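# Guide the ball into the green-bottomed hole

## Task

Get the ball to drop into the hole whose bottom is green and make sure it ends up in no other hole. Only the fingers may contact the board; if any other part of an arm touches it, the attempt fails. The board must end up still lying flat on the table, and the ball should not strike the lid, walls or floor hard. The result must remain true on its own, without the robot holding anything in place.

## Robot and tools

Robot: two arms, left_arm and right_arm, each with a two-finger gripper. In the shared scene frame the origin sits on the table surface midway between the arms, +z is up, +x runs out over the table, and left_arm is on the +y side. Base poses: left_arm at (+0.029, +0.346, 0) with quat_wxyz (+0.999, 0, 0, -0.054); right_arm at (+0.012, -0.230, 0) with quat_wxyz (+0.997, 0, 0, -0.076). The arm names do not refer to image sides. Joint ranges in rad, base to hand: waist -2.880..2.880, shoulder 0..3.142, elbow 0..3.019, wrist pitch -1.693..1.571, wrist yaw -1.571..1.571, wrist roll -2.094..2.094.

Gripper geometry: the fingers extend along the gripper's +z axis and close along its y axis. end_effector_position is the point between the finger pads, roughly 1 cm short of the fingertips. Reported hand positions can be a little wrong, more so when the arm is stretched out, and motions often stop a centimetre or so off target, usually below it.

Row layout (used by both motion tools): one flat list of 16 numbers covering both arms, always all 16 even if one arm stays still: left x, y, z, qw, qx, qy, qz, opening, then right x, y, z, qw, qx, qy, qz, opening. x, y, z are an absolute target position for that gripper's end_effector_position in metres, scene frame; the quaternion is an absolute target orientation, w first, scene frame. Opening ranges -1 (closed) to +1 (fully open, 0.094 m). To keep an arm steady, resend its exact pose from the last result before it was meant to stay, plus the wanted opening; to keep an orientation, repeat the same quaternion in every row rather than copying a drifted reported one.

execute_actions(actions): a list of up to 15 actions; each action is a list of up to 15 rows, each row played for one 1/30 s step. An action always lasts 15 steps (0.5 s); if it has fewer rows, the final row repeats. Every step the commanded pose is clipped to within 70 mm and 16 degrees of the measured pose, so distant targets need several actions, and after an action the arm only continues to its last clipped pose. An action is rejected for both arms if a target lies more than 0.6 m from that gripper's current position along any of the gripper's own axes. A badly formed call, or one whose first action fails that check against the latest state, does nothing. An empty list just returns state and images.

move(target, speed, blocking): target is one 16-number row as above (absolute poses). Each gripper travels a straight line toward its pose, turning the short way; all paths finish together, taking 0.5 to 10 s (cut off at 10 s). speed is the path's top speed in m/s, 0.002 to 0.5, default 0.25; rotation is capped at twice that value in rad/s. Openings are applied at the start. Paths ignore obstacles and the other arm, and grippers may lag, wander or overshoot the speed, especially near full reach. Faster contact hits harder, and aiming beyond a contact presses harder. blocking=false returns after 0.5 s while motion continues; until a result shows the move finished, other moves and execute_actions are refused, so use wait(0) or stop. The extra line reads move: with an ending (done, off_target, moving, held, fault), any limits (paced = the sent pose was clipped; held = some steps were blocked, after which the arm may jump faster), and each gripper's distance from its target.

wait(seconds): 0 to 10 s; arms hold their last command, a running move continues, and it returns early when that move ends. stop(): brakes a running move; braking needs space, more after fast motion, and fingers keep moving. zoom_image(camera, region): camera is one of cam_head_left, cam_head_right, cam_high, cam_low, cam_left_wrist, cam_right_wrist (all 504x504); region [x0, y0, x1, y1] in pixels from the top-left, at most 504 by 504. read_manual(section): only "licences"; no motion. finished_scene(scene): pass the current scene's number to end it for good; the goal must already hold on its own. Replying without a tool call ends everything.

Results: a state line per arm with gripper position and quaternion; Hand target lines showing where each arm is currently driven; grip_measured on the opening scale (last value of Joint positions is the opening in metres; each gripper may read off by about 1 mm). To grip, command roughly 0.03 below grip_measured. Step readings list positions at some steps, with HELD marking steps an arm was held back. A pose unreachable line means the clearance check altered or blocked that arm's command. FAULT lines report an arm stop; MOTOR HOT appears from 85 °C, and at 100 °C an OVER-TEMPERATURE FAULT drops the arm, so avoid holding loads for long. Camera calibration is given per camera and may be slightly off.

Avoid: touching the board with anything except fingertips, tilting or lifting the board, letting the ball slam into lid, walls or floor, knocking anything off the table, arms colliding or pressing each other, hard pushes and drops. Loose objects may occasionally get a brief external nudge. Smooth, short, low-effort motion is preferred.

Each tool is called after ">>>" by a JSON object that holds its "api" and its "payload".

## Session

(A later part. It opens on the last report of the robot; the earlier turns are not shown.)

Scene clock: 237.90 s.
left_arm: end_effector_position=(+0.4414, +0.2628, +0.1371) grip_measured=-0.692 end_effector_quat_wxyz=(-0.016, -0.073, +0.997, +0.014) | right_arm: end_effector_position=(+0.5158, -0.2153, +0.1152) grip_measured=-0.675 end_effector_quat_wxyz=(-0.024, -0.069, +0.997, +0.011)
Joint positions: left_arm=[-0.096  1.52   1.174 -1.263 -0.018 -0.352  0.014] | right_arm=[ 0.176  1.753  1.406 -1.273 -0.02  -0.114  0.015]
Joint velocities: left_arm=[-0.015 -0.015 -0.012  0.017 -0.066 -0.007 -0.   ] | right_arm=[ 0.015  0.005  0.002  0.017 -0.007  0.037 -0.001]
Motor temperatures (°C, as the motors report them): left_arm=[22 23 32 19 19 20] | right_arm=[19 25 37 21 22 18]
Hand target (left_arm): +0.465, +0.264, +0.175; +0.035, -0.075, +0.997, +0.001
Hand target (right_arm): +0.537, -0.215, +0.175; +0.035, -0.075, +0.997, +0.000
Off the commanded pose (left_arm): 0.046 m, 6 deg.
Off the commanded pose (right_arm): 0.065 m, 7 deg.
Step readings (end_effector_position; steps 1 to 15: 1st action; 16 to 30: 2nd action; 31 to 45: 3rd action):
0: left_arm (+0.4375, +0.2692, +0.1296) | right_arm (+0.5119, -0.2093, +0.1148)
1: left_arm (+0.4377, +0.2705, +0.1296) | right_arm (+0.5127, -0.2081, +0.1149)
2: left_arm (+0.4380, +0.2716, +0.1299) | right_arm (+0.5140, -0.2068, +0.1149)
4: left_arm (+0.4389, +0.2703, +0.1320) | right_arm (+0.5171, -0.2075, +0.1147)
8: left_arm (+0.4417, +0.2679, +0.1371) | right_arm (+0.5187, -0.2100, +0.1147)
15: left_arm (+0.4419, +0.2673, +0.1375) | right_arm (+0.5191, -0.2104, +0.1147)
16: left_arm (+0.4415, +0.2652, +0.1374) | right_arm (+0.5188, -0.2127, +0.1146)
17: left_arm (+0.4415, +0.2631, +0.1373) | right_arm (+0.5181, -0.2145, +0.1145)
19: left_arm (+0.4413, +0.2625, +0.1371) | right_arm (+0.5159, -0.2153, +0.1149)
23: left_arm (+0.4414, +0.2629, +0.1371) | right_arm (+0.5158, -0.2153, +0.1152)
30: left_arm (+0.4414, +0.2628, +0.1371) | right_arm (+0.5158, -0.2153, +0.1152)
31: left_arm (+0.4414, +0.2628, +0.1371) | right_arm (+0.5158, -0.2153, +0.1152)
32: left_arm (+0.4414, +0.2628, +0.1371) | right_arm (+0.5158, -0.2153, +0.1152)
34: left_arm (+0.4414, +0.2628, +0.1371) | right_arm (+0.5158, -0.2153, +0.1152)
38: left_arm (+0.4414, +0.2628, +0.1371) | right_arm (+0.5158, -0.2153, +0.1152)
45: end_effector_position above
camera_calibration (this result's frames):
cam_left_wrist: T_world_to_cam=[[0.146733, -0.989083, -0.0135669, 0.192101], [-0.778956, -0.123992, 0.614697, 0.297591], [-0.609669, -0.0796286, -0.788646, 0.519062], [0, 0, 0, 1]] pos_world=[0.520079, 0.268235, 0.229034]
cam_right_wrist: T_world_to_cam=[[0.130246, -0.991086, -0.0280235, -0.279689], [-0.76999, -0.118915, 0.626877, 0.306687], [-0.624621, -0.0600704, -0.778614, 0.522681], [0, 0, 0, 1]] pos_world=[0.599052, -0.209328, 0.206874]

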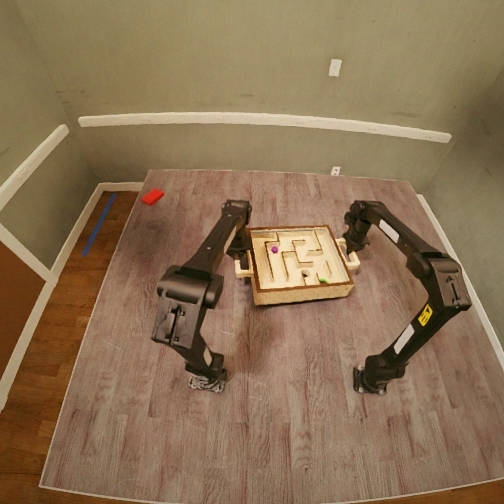

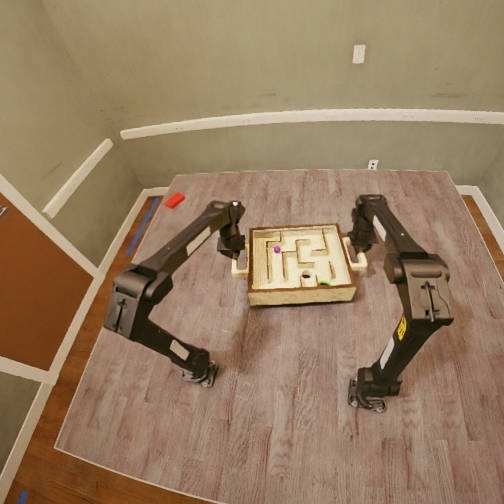

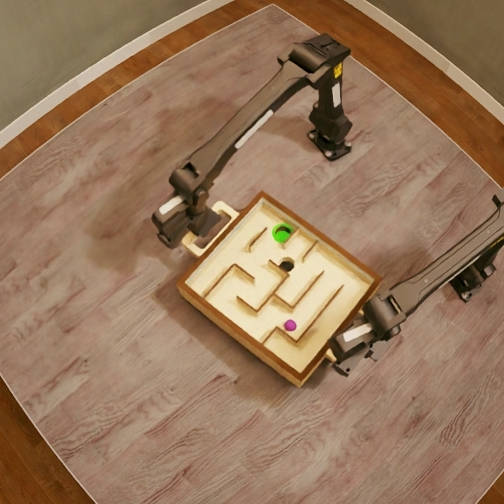

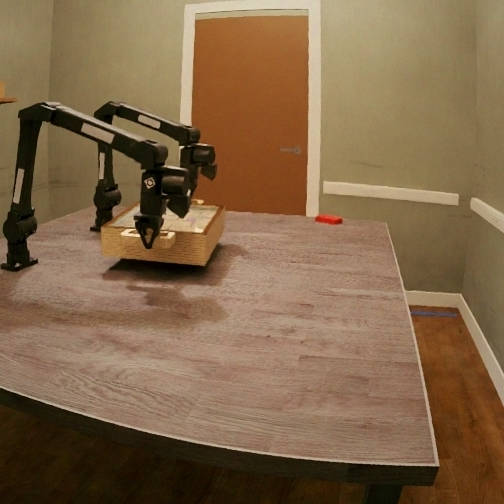

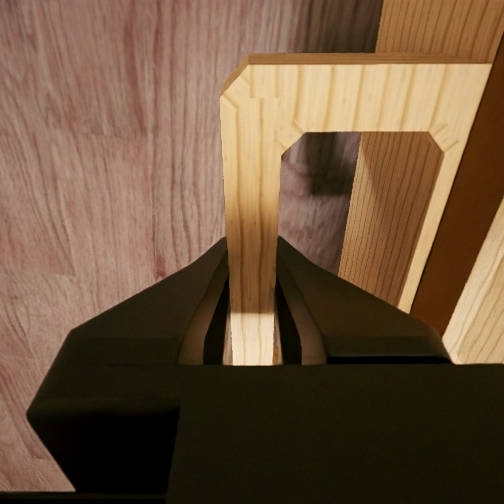

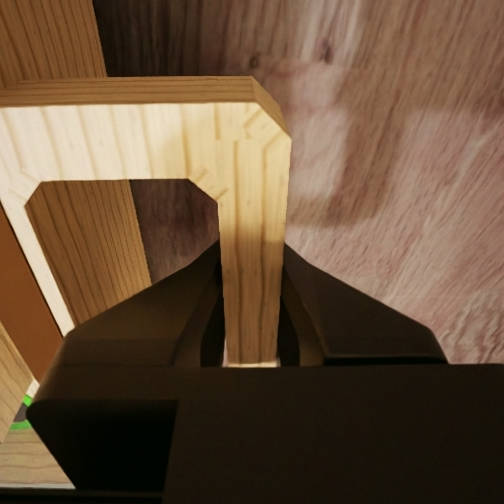

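>>> {"api": "move", "payload": {"target": [0.467,0.264,0.188,0.055,-0.075,0.995,0.035,-0.75,0.542,-0.215,0.163,0.055,-0.075,0.995,0.035,-0.75], "speed": 0.04}}

>>> {"api": "zoom_image", "payload": {"camera": "cam_high", "region": [150,190,380,420]}}

Scene clock: 245.57 s.
left_arm: end_effector_position=(+0.4372, +0.2691, +0.1350) grip_measured=-0.693 end_effector_quat_wxyz=(-0.012, -0.077, +0.996, +0.041) | right_arm: end_effector_position=(+0.5169, -0.2074, +0.1023) grip_measured=-0.675 end_effector_quat_wxyz=(-0.017, -0.073, +0.997, +0.037)
Joint positions: left_arm=[-0.106  1.513  1.159 -1.263 -0.072 -0.37   0.014] | right_arm=[ 0.174  1.762  1.381 -1.229 -0.073 -0.125  0.015]
Joint velocities: left_arm=[ 0.005 -0.015  0.002  0.002 -0.081 -0.007 -0.   ] | right_arm=[-0.005  0.015 -0.007  0.007 -0.022 -0.022 -0.001]
Motor temperatures (°C, as the motors report them): left_arm=[22 23 32 19 19 20] | right_arm=[19 25 37 21 22 18]
Hand target (left_arm): +0.464, +0.265, +0.187; +0.055, -0.075, +0.995, +0.035
Hand target (right_arm): +0.537, -0.215, +0.163; +0.055, -0.076, +0.995, +0.034
Off the commanded pose (left_arm): 0.061 m, 8 deg.
Off the commanded pose (right_arm): 0.066 m, 8 deg.
move: off_target (left_arm, right_arm)
camera_calibration (this result's frames):
cam_left_wrist: T_world_to_cam=[[0.152559, -0.986018, -0.0670463, 0.202731], [-0.780735, -0.161836, 0.603542, 0.308838], [-0.605953, -0.0397303, -0.794508, 0.503804], [0, 0, 0, 1]] pos_world=[0.515474, 0.269894, 0.227472]
cam_right_wrist: T_world_to_cam=[[0.13717, -0.98736, -0.0794084, -0.269909], [-0.775512, -0.15692, 0.611521, 0.313144], [-0.616251, -0.0222998, -0.787234, 0.518235], [0, 0, 0, 1]] pos_world=[0.599233, -0.205802, 0.195045]

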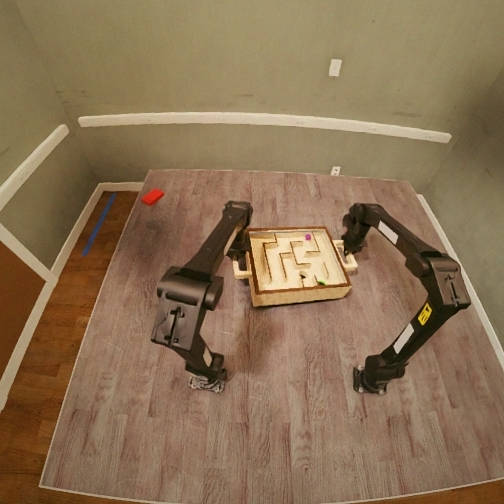

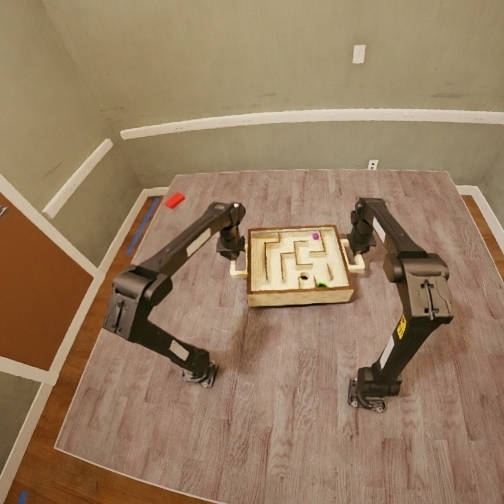

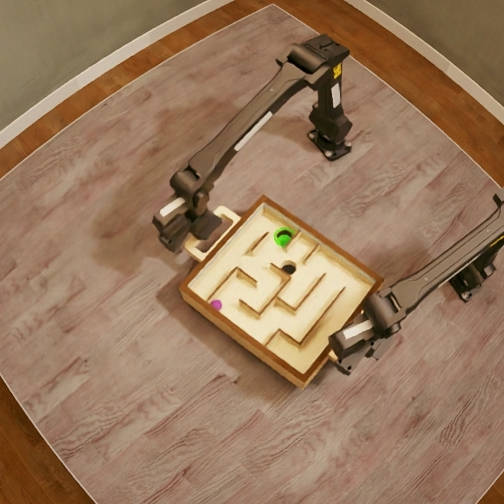

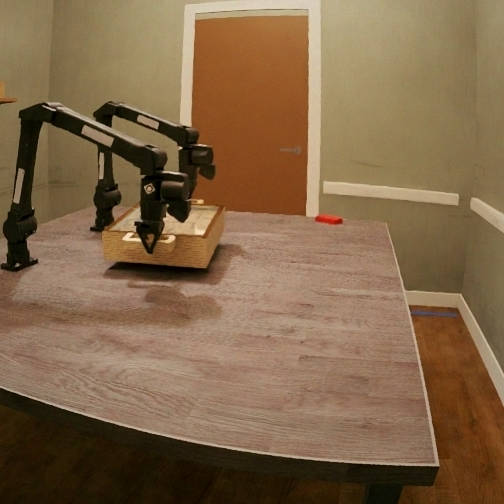

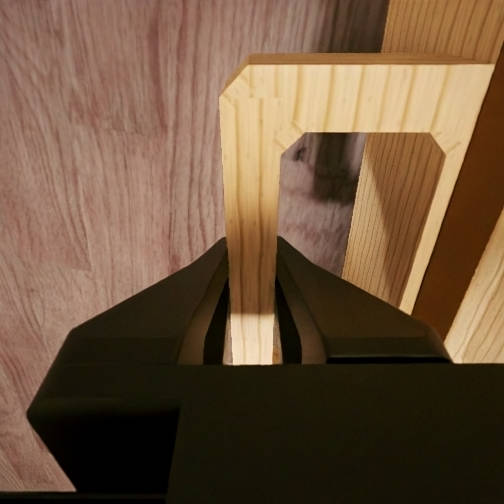

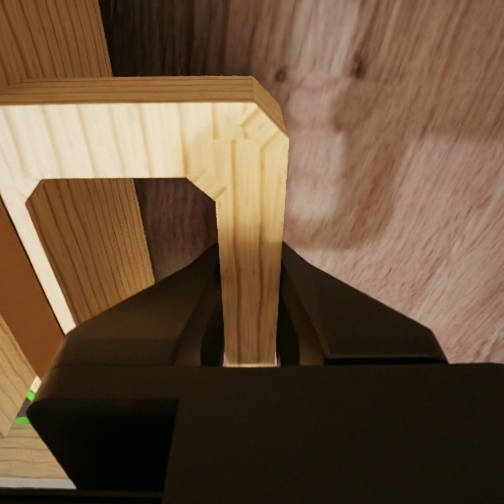

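Region (150, 190, 380, 420) of cam_high's 504x504 image, scaled by 2.191, with more detail than that image has.

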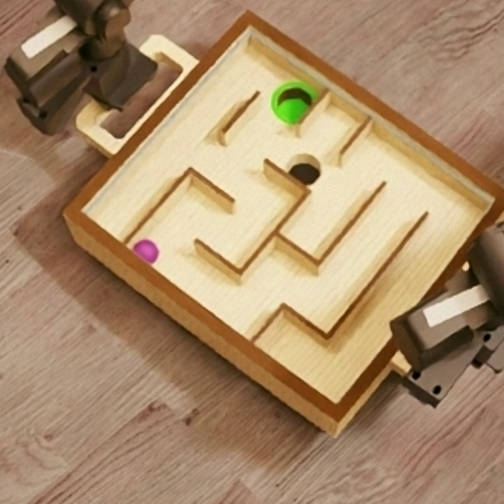

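>>> {"api": "move", "payload": {"target": [0.455,0.266,0.19,0.125,-0.075,0.989,0.02,-0.75,0.535,-0.212,0.175,0.125,-0.075,0.989,0.02,-0.75], "speed": 0.04}}

>>> {"api": "zoom_image", "payload": {"camera": "cam_high", "region": [150,190,380,420]}}

Scene clock: 255.47 s.
left_arm: end_effector_position=(+0.4402, +0.2683, +0.1498) grip_measured=-0.692 end_effector_quat_wxyz=(+0.066, -0.074, +0.995, +0.029) | right_arm: end_effector_position=(+0.5192, -0.2089, +0.1256) grip_measured=-0.675 end_effector_quat_wxyz=(+0.063, -0.070, +0.995, +0.029)
Joint positions: left_arm=[-0.115  1.412  1.088 -1.137 -0.095 -0.367  0.014] | right_arm=[ 0.174  1.651  1.294 -1.091 -0.063 -0.114  0.015]
Joint velocities: left_arm=[-0.005 -0.024 -0.007 -0.007  0.022  0.066  0.001] | right_arm=[-0.024 -0.015 -0.032  0.002  0.022 -0.051 -0.   ]
Motor temperatures (°C, as the motors report them): left_arm=[22 23 31 19 19 20] | right_arm=[19 26 36 21 22 18]
Hand target (left_arm): +0.454, +0.266, +0.189; +0.125, -0.074, +0.989, +0.020
Hand target (right_arm): +0.532, -0.212, +0.175; +0.124, -0.077, +0.989, +0.020
Off the commanded pose (left_arm): 0.043 m, 7 deg.
Off the commanded pose (right_arm): 0.052 m, 7 deg.
move: off_target (left_arm, right_arm)
camera_calibration (this result's frames):
cam_left_wrist: T_world_to_cam=[[0.14934, -0.988271, -0.0319191, 0.19925], [-0.866996, -0.146398, 0.476325, 0.35502], [-0.47541, -0.0434607, -0.87869, 0.473477], [0, 0, 0, 1]] pos_world=[0.503141, 0.269465, 0.253294]
cam_right_wrist: T_world_to_cam=[[0.136457, -0.989268, -0.0522316, -0.273317], [-0.865178, -0.144691, 0.480138, 0.366059], [-0.482542, -0.0203286, -0.875637, 0.47998], [0, 0, 0, 1]] pos_world=[0.585613, -0.207661, 0.230254]

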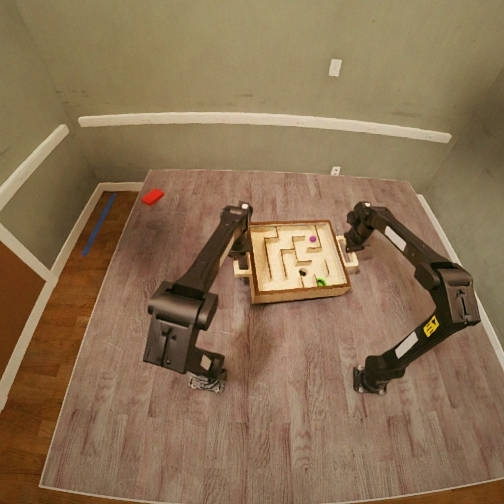

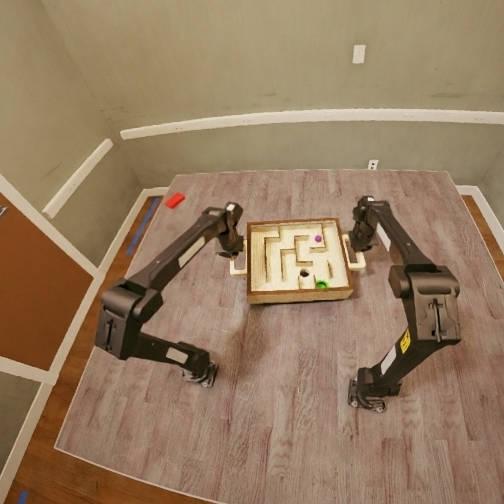

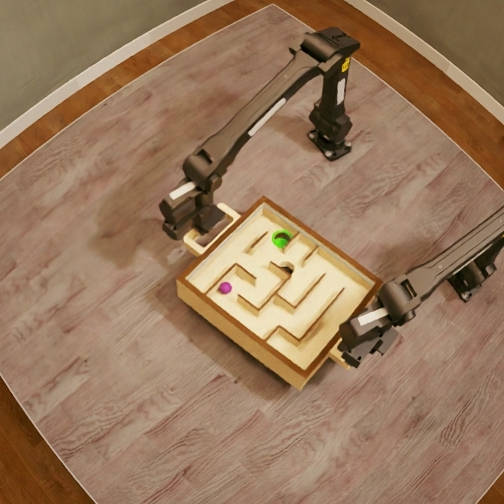

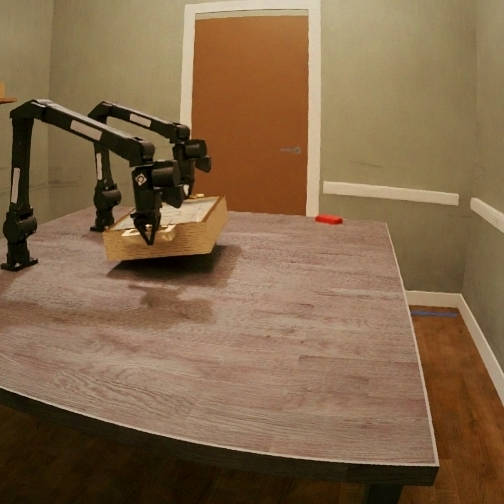

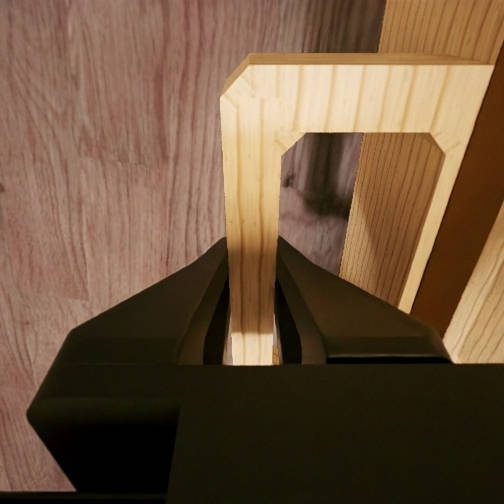

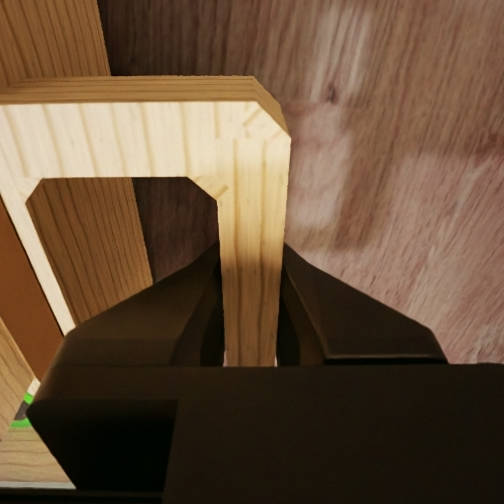

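Region (150, 190, 380, 420) of cam_high's 504x504 image, scaled by 2.191, with more detail than that image has.

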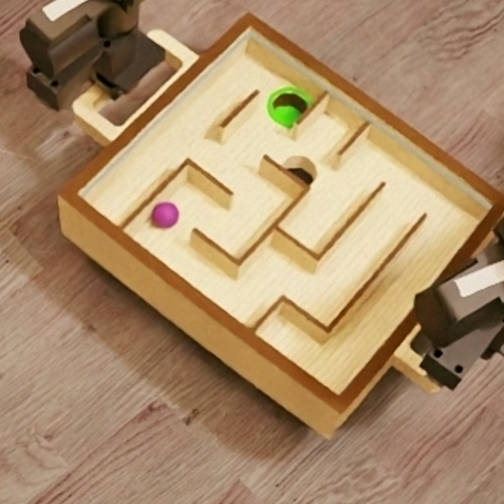

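>>> {"api": "move", "payload": {"target": [0.455,0.266,0.175,0.125,-0.075,0.989,-0.005,-0.75,0.535,-0.212,0.185,0.125,-0.075,0.989,-0.005,-0.75], "speed": 0.04}}

>>> {"api": "zoom_image", "payload": {"camera": "cam_high", "region": [150,190,380,420]}}

Scene clock: 261.73 s.
left_arm: end_effector_position=(+0.4343, +0.2637, +0.1325) grip_measured=-0.692 end_effector_quat_wxyz=(+0.062, -0.069, +0.996, +0.011) | right_arm: end_effector_position=(+0.5075, -0.2154, +0.1234) grip_measured=-0.675 end_effector_quat_wxyz=(+0.057, -0.064, +0.996, +0.005)
Joint positions: left_arm=[-0.114  1.414  1.042 -1.087 -0.057 -0.357  0.014] | right_arm=[ 0.178  1.629  1.262 -1.091 -0.015 -0.1    0.015]
Joint velocities: left_arm=[-0.005 -0.024 -0.012  0.002 -0.022  0.022  0.001] | right_arm=[-0.005 -0.005  0.012 -0.007  0.022 -0.051 -0.001]
Motor temperatures (°C, as the motors report them): left_arm=[22 23 31 19 19 20] | right_arm=[19 26 35 21 22 18]
Hand target (left_arm): +0.453, +0.266, +0.175; +0.125, -0.074, +0.989, -0.004
Hand target (right_arm): +0.530, -0.212, +0.185; +0.125, -0.075, +0.989, -0.005
Off the commanded pose (left_arm): 0.047 m, 8 deg.
Off the commanded pose (right_arm): 0.068 m, 8 deg.
move: off_target (left_arm, right_arm)
camera_calibration (this result's frames):
cam_left_wrist: T_world_to_cam=[[0.136157, -0.990683, 0.00282559, 0.196746], [-0.865929, -0.117625, 0.486139, 0.348085], [-0.481277, -0.0686382, -0.873877, 0.46384], [0, 0, 0, 1]] pos_world=[0.497864, 0.267694, 0.235565]
cam_right_wrist: T_world_to_cam=[[0.121559, -0.992559, -0.00707252, -0.27698], [-0.862508, -0.109152, 0.494131, 0.360575], [-0.491226, -0.0539658, -0.869359, 0.468736], [0, 0, 0, 1]] pos_world=[0.574924, -0.210265, 0.227369]

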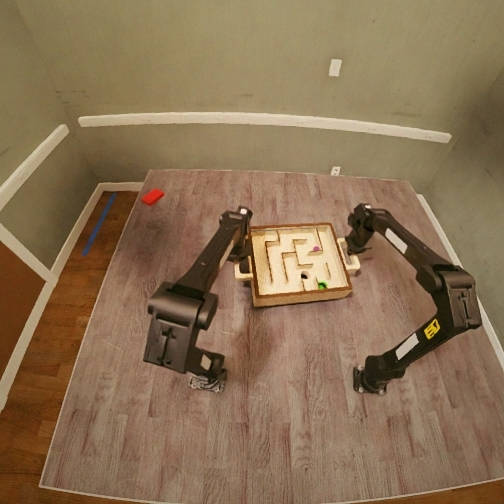

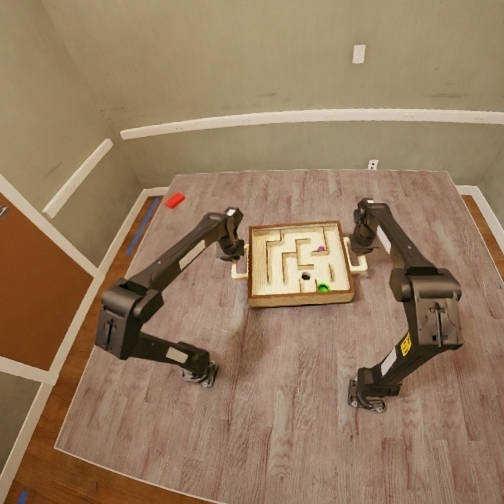

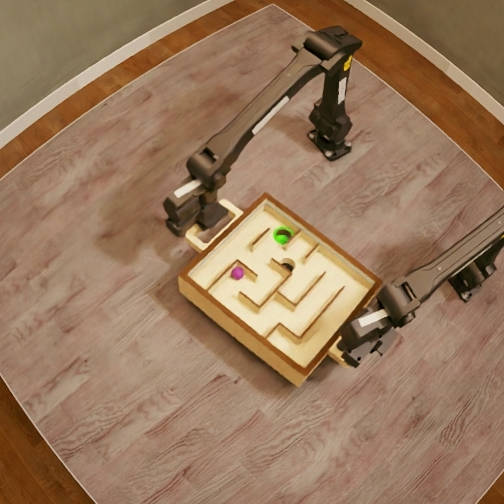

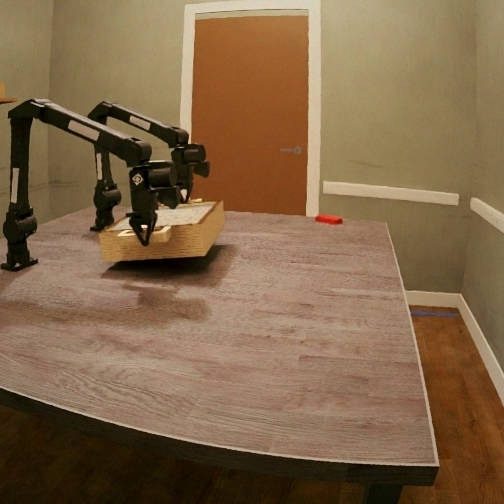

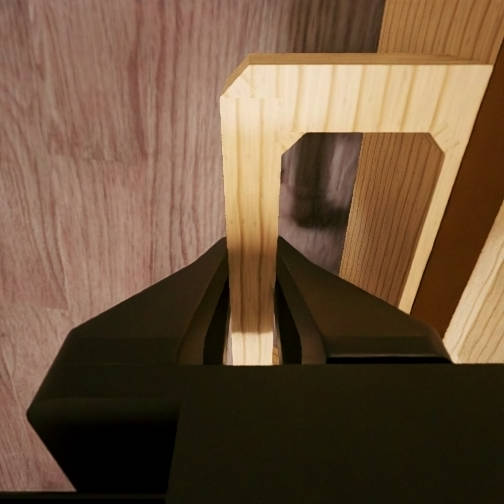

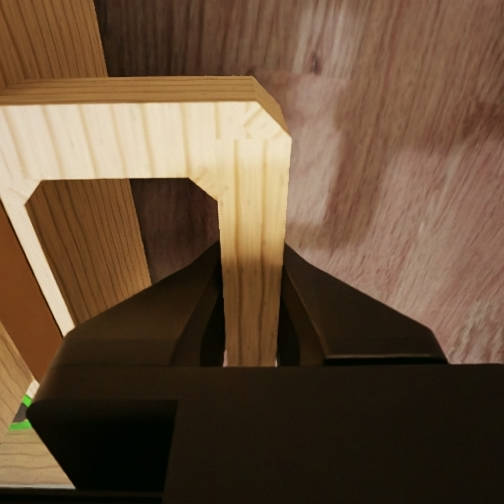

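Region (150, 190, 380, 420) of cam_high's 504x504 image, scaled by 2.191, with more detail than that image has.

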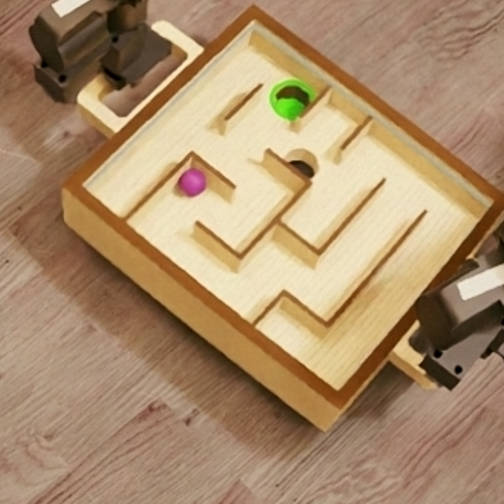

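>>> {"api": "move", "payload": {"target": [0.46,0.264,0.14,0.10,-0.075,0.991,-0.05,-0.75,0.525,-0.215,0.19,0.10,-0.075,0.991,-0.05,-0.75], "speed": 0.04}}

>>> {"api": "zoom_image", "payload": {"camera": "cam_high", "region": [150,190,380,420]}}

Scene clock: 268.50 s.
left_arm: end_effector_position=(+0.4315, +0.2641, +0.1083) grip_measured=-0.692 end_effector_quat_wxyz=(+0.047, -0.068, +0.996, -0.033) | right_arm: end_effector_position=(+0.4998, -0.2163, +0.1317) grip_measured=-0.676 end_effector_quat_wxyz=(+0.042, -0.060, +0.997, -0.035)
Joint positions: left_arm=[-0.074  1.437  0.998 -1.025  0.04  -0.32   0.014] | right_arm=[ 0.207  1.619  1.274 -1.141  0.07  -0.069  0.015]
Joint velocities: left_arm=[-0.005 -0.005  0.022 -0.007  0.022  0.095 -0.   ] | right_arm=[-0.005 -0.015 -0.012 -0.002 -0.022  0.022  0.   ]
Motor temperatures (°C, as the motors report them): left_arm=[22 23 30 19 19 20] | right_arm=[19 26 36 21 22 18]
Hand target (left_arm): +0.458, +0.264, +0.141; +0.100, -0.074, +0.991, -0.050
Hand target (right_arm): +0.520, -0.215, +0.190; +0.100, -0.074, +0.991, -0.050
Off the commanded pose (left_arm): 0.043 m, 7 deg.
Off the commanded pose (right_arm): 0.064 m, 7 deg.
move: off_target (left_arm, right_arm)
camera_calibration (this result's frames):
cam_left_wrist: T_world_to_cam=[[0.130366, -0.987565, 0.0878695, 0.190061], [-0.854333, -0.0669201, 0.5154, 0.335985], [-0.50311, -0.14226, -0.852433, 0.467871], [0, 0, 0, 1]] pos_world=[0.497656, 0.276741, 0.208961]
cam_right_wrist: T_world_to_cam=[[0.111524, -0.991144, 0.0720768, -0.281927], [-0.851008, -0.0577986, 0.521963, 0.35144], [-0.513175, -0.119549, -0.849918, 0.466278], [0, 0, 0, 1]] pos_world=[0.569802, -0.203374, 0.233179]

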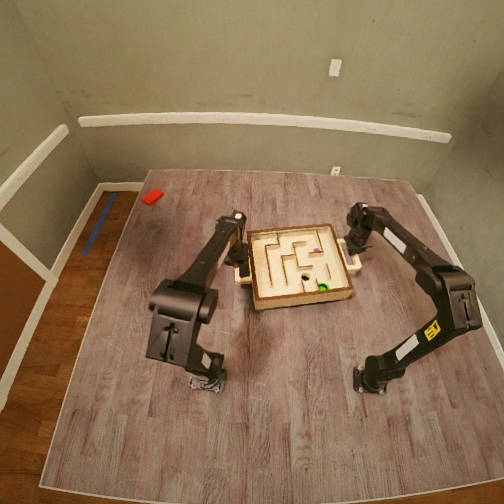

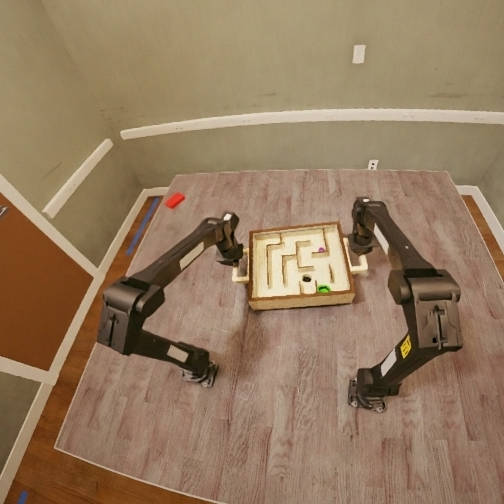

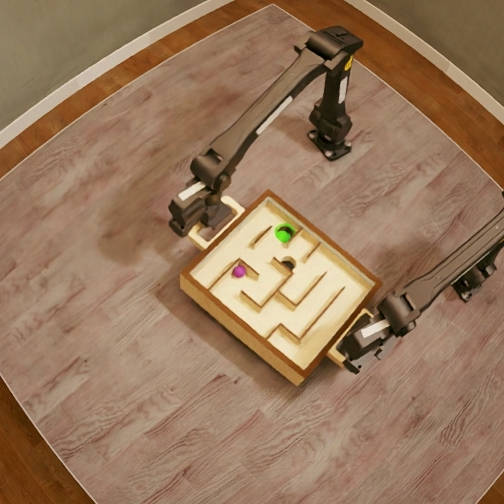

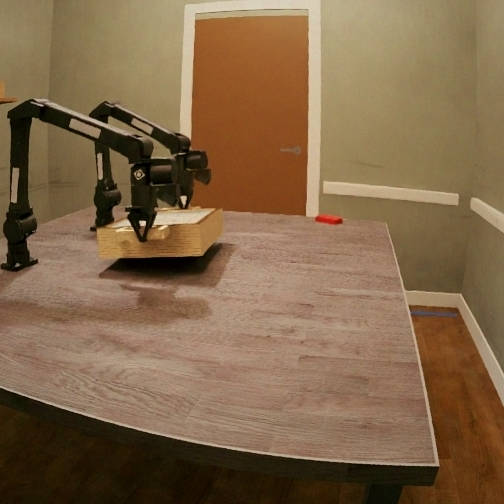

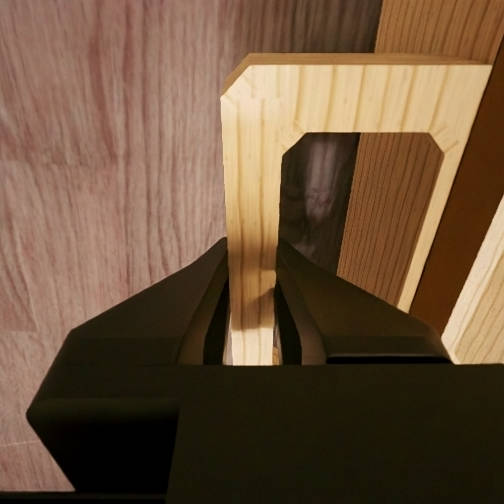

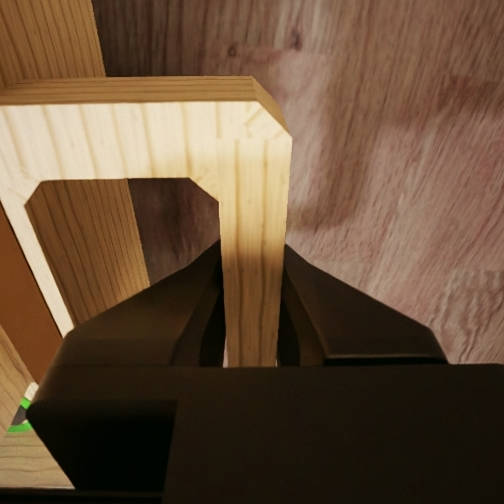

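Region (150, 190, 380, 420) of cam_high's 504x504 image, scaled by 2.191, with more detail than that image has.

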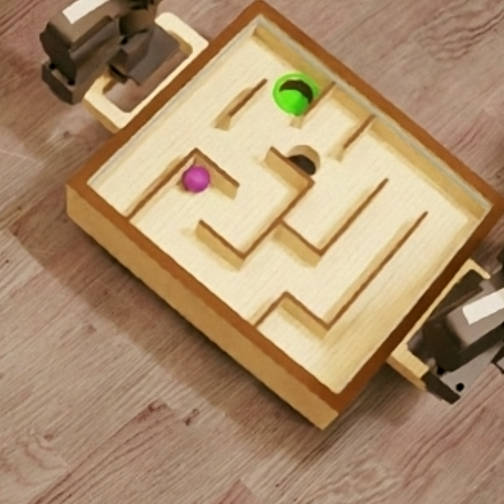

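>>> {"api": "move", "payload": {"target": [0.465,0.264,0.135,0.072,-0.075,0.993,-0.052,-0.75,0.53,-0.215,0.188,0.072,-0.075,0.993,-0.052,-0.75], "speed": 0.04}}

>>> {"api": "zoom_image", "payload": {"camera": "cam_high", "region": [150,190,380,420]}}

Scene clock: 274.03 s.
left_arm: end_effector_position=(+0.4268, +0.2624, +0.0952) grip_measured=-0.692 end_effector_quat_wxyz=(+0.025, -0.070, +0.996, -0.044) | right_arm: end_effector_position=(+0.4992, -0.2167, +0.1392) grip_measured=-0.676 end_effector_quat_wxyz=(+0.021, -0.064, +0.997, -0.046)
Joint positions: left_arm=[-0.066  1.464  0.99  -1.027  0.074 -0.317  0.014] | right_arm=[ 0.213  1.636  1.316 -1.209  0.091 -0.068  0.015]
Joint velocities: left_arm=[-0.005  0.005  0.012 -0.012 -0.095 -0.007  0.   ] | right_arm=[-0.015  0.005  0.002 -0.012 -0.081 -0.022 -0.001]
Motor temperatures (°C, as the motors report them): left_arm=[22 23 31 19 19 20] | right_arm=[19 26 36 21 23 18]
Hand target (left_arm): +0.462, +0.265, +0.135; +0.073, -0.075, +0.993, -0.052
Hand target (right_arm): +0.525, -0.215, +0.189; +0.073, -0.075, +0.993, -0.052
Off the commanded pose (left_arm): 0.055 m, 6 deg.
Off the commanded pose (right_arm): 0.058 m, 6 deg.
move: off_target (left_arm, right_arm)
camera_calibration (this result's frames):
cam_left_wrist: T_world_to_cam=[[0.136485, -0.984735, 0.108019, 0.184898], [-0.831716, -0.0546707, 0.552503, 0.322187], [-0.538164, -0.16525, -0.826482, 0.472606], [0, 0, 0, 1]] pos_world=[0.497072, 0.277788, 0.192619]
cam_right_wrist: T_world_to_cam=[[0.119145, -0.988747, 0.0904637, -0.288711], [-0.82906, -0.0489394, 0.557013, 0.333092], [-0.546318, -0.141365, -0.825562, 0.480748], [0, 0, 0, 1]] pos_world=[0.573193, -0.2012, 0.237468]

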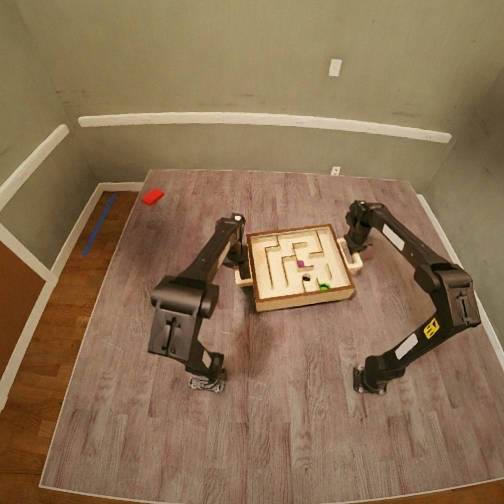

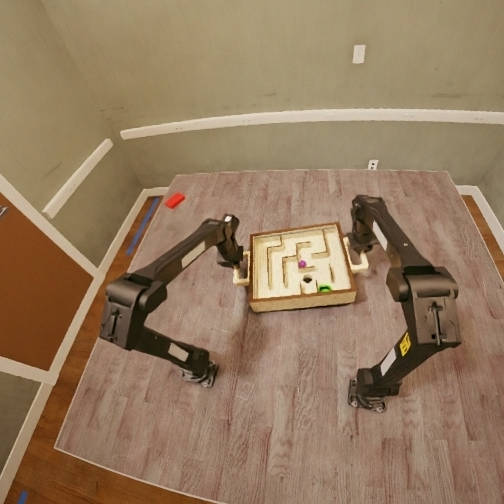

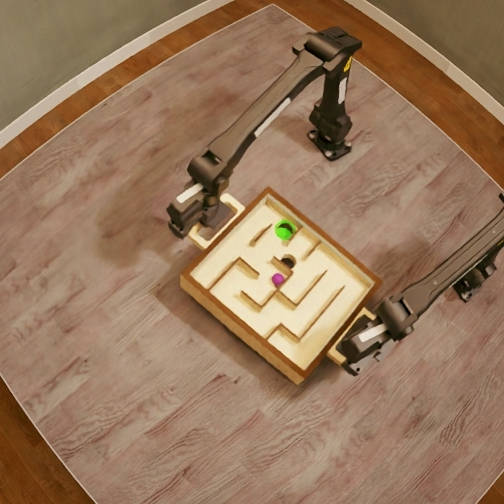

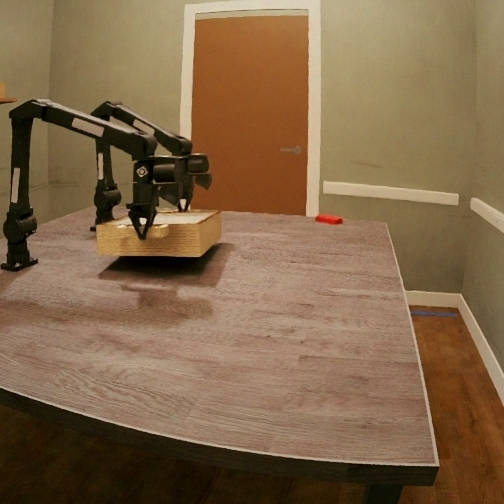

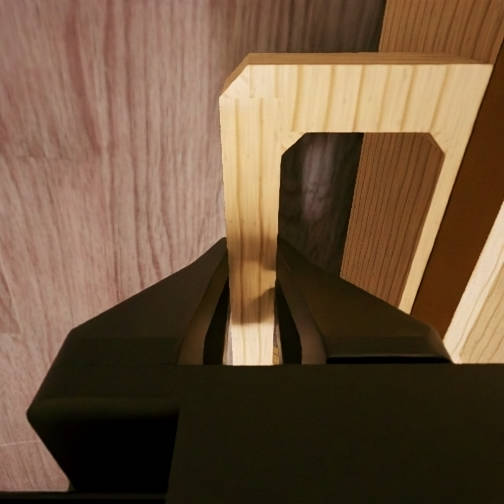

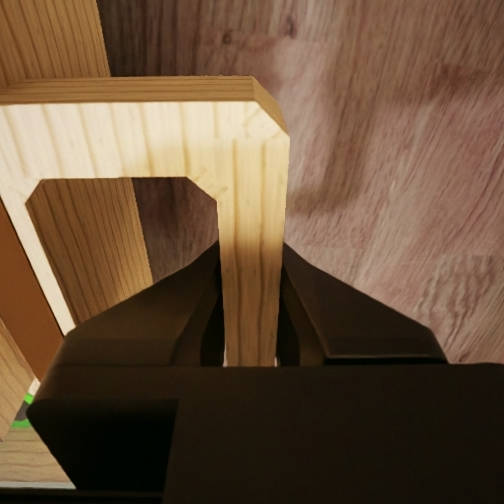

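Region (150, 190, 380, 420) of cam_high's 504x504 image, scaled by 2.191, with more detail than that image has.

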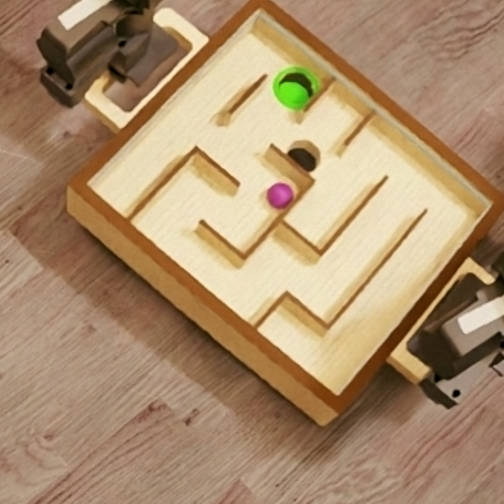

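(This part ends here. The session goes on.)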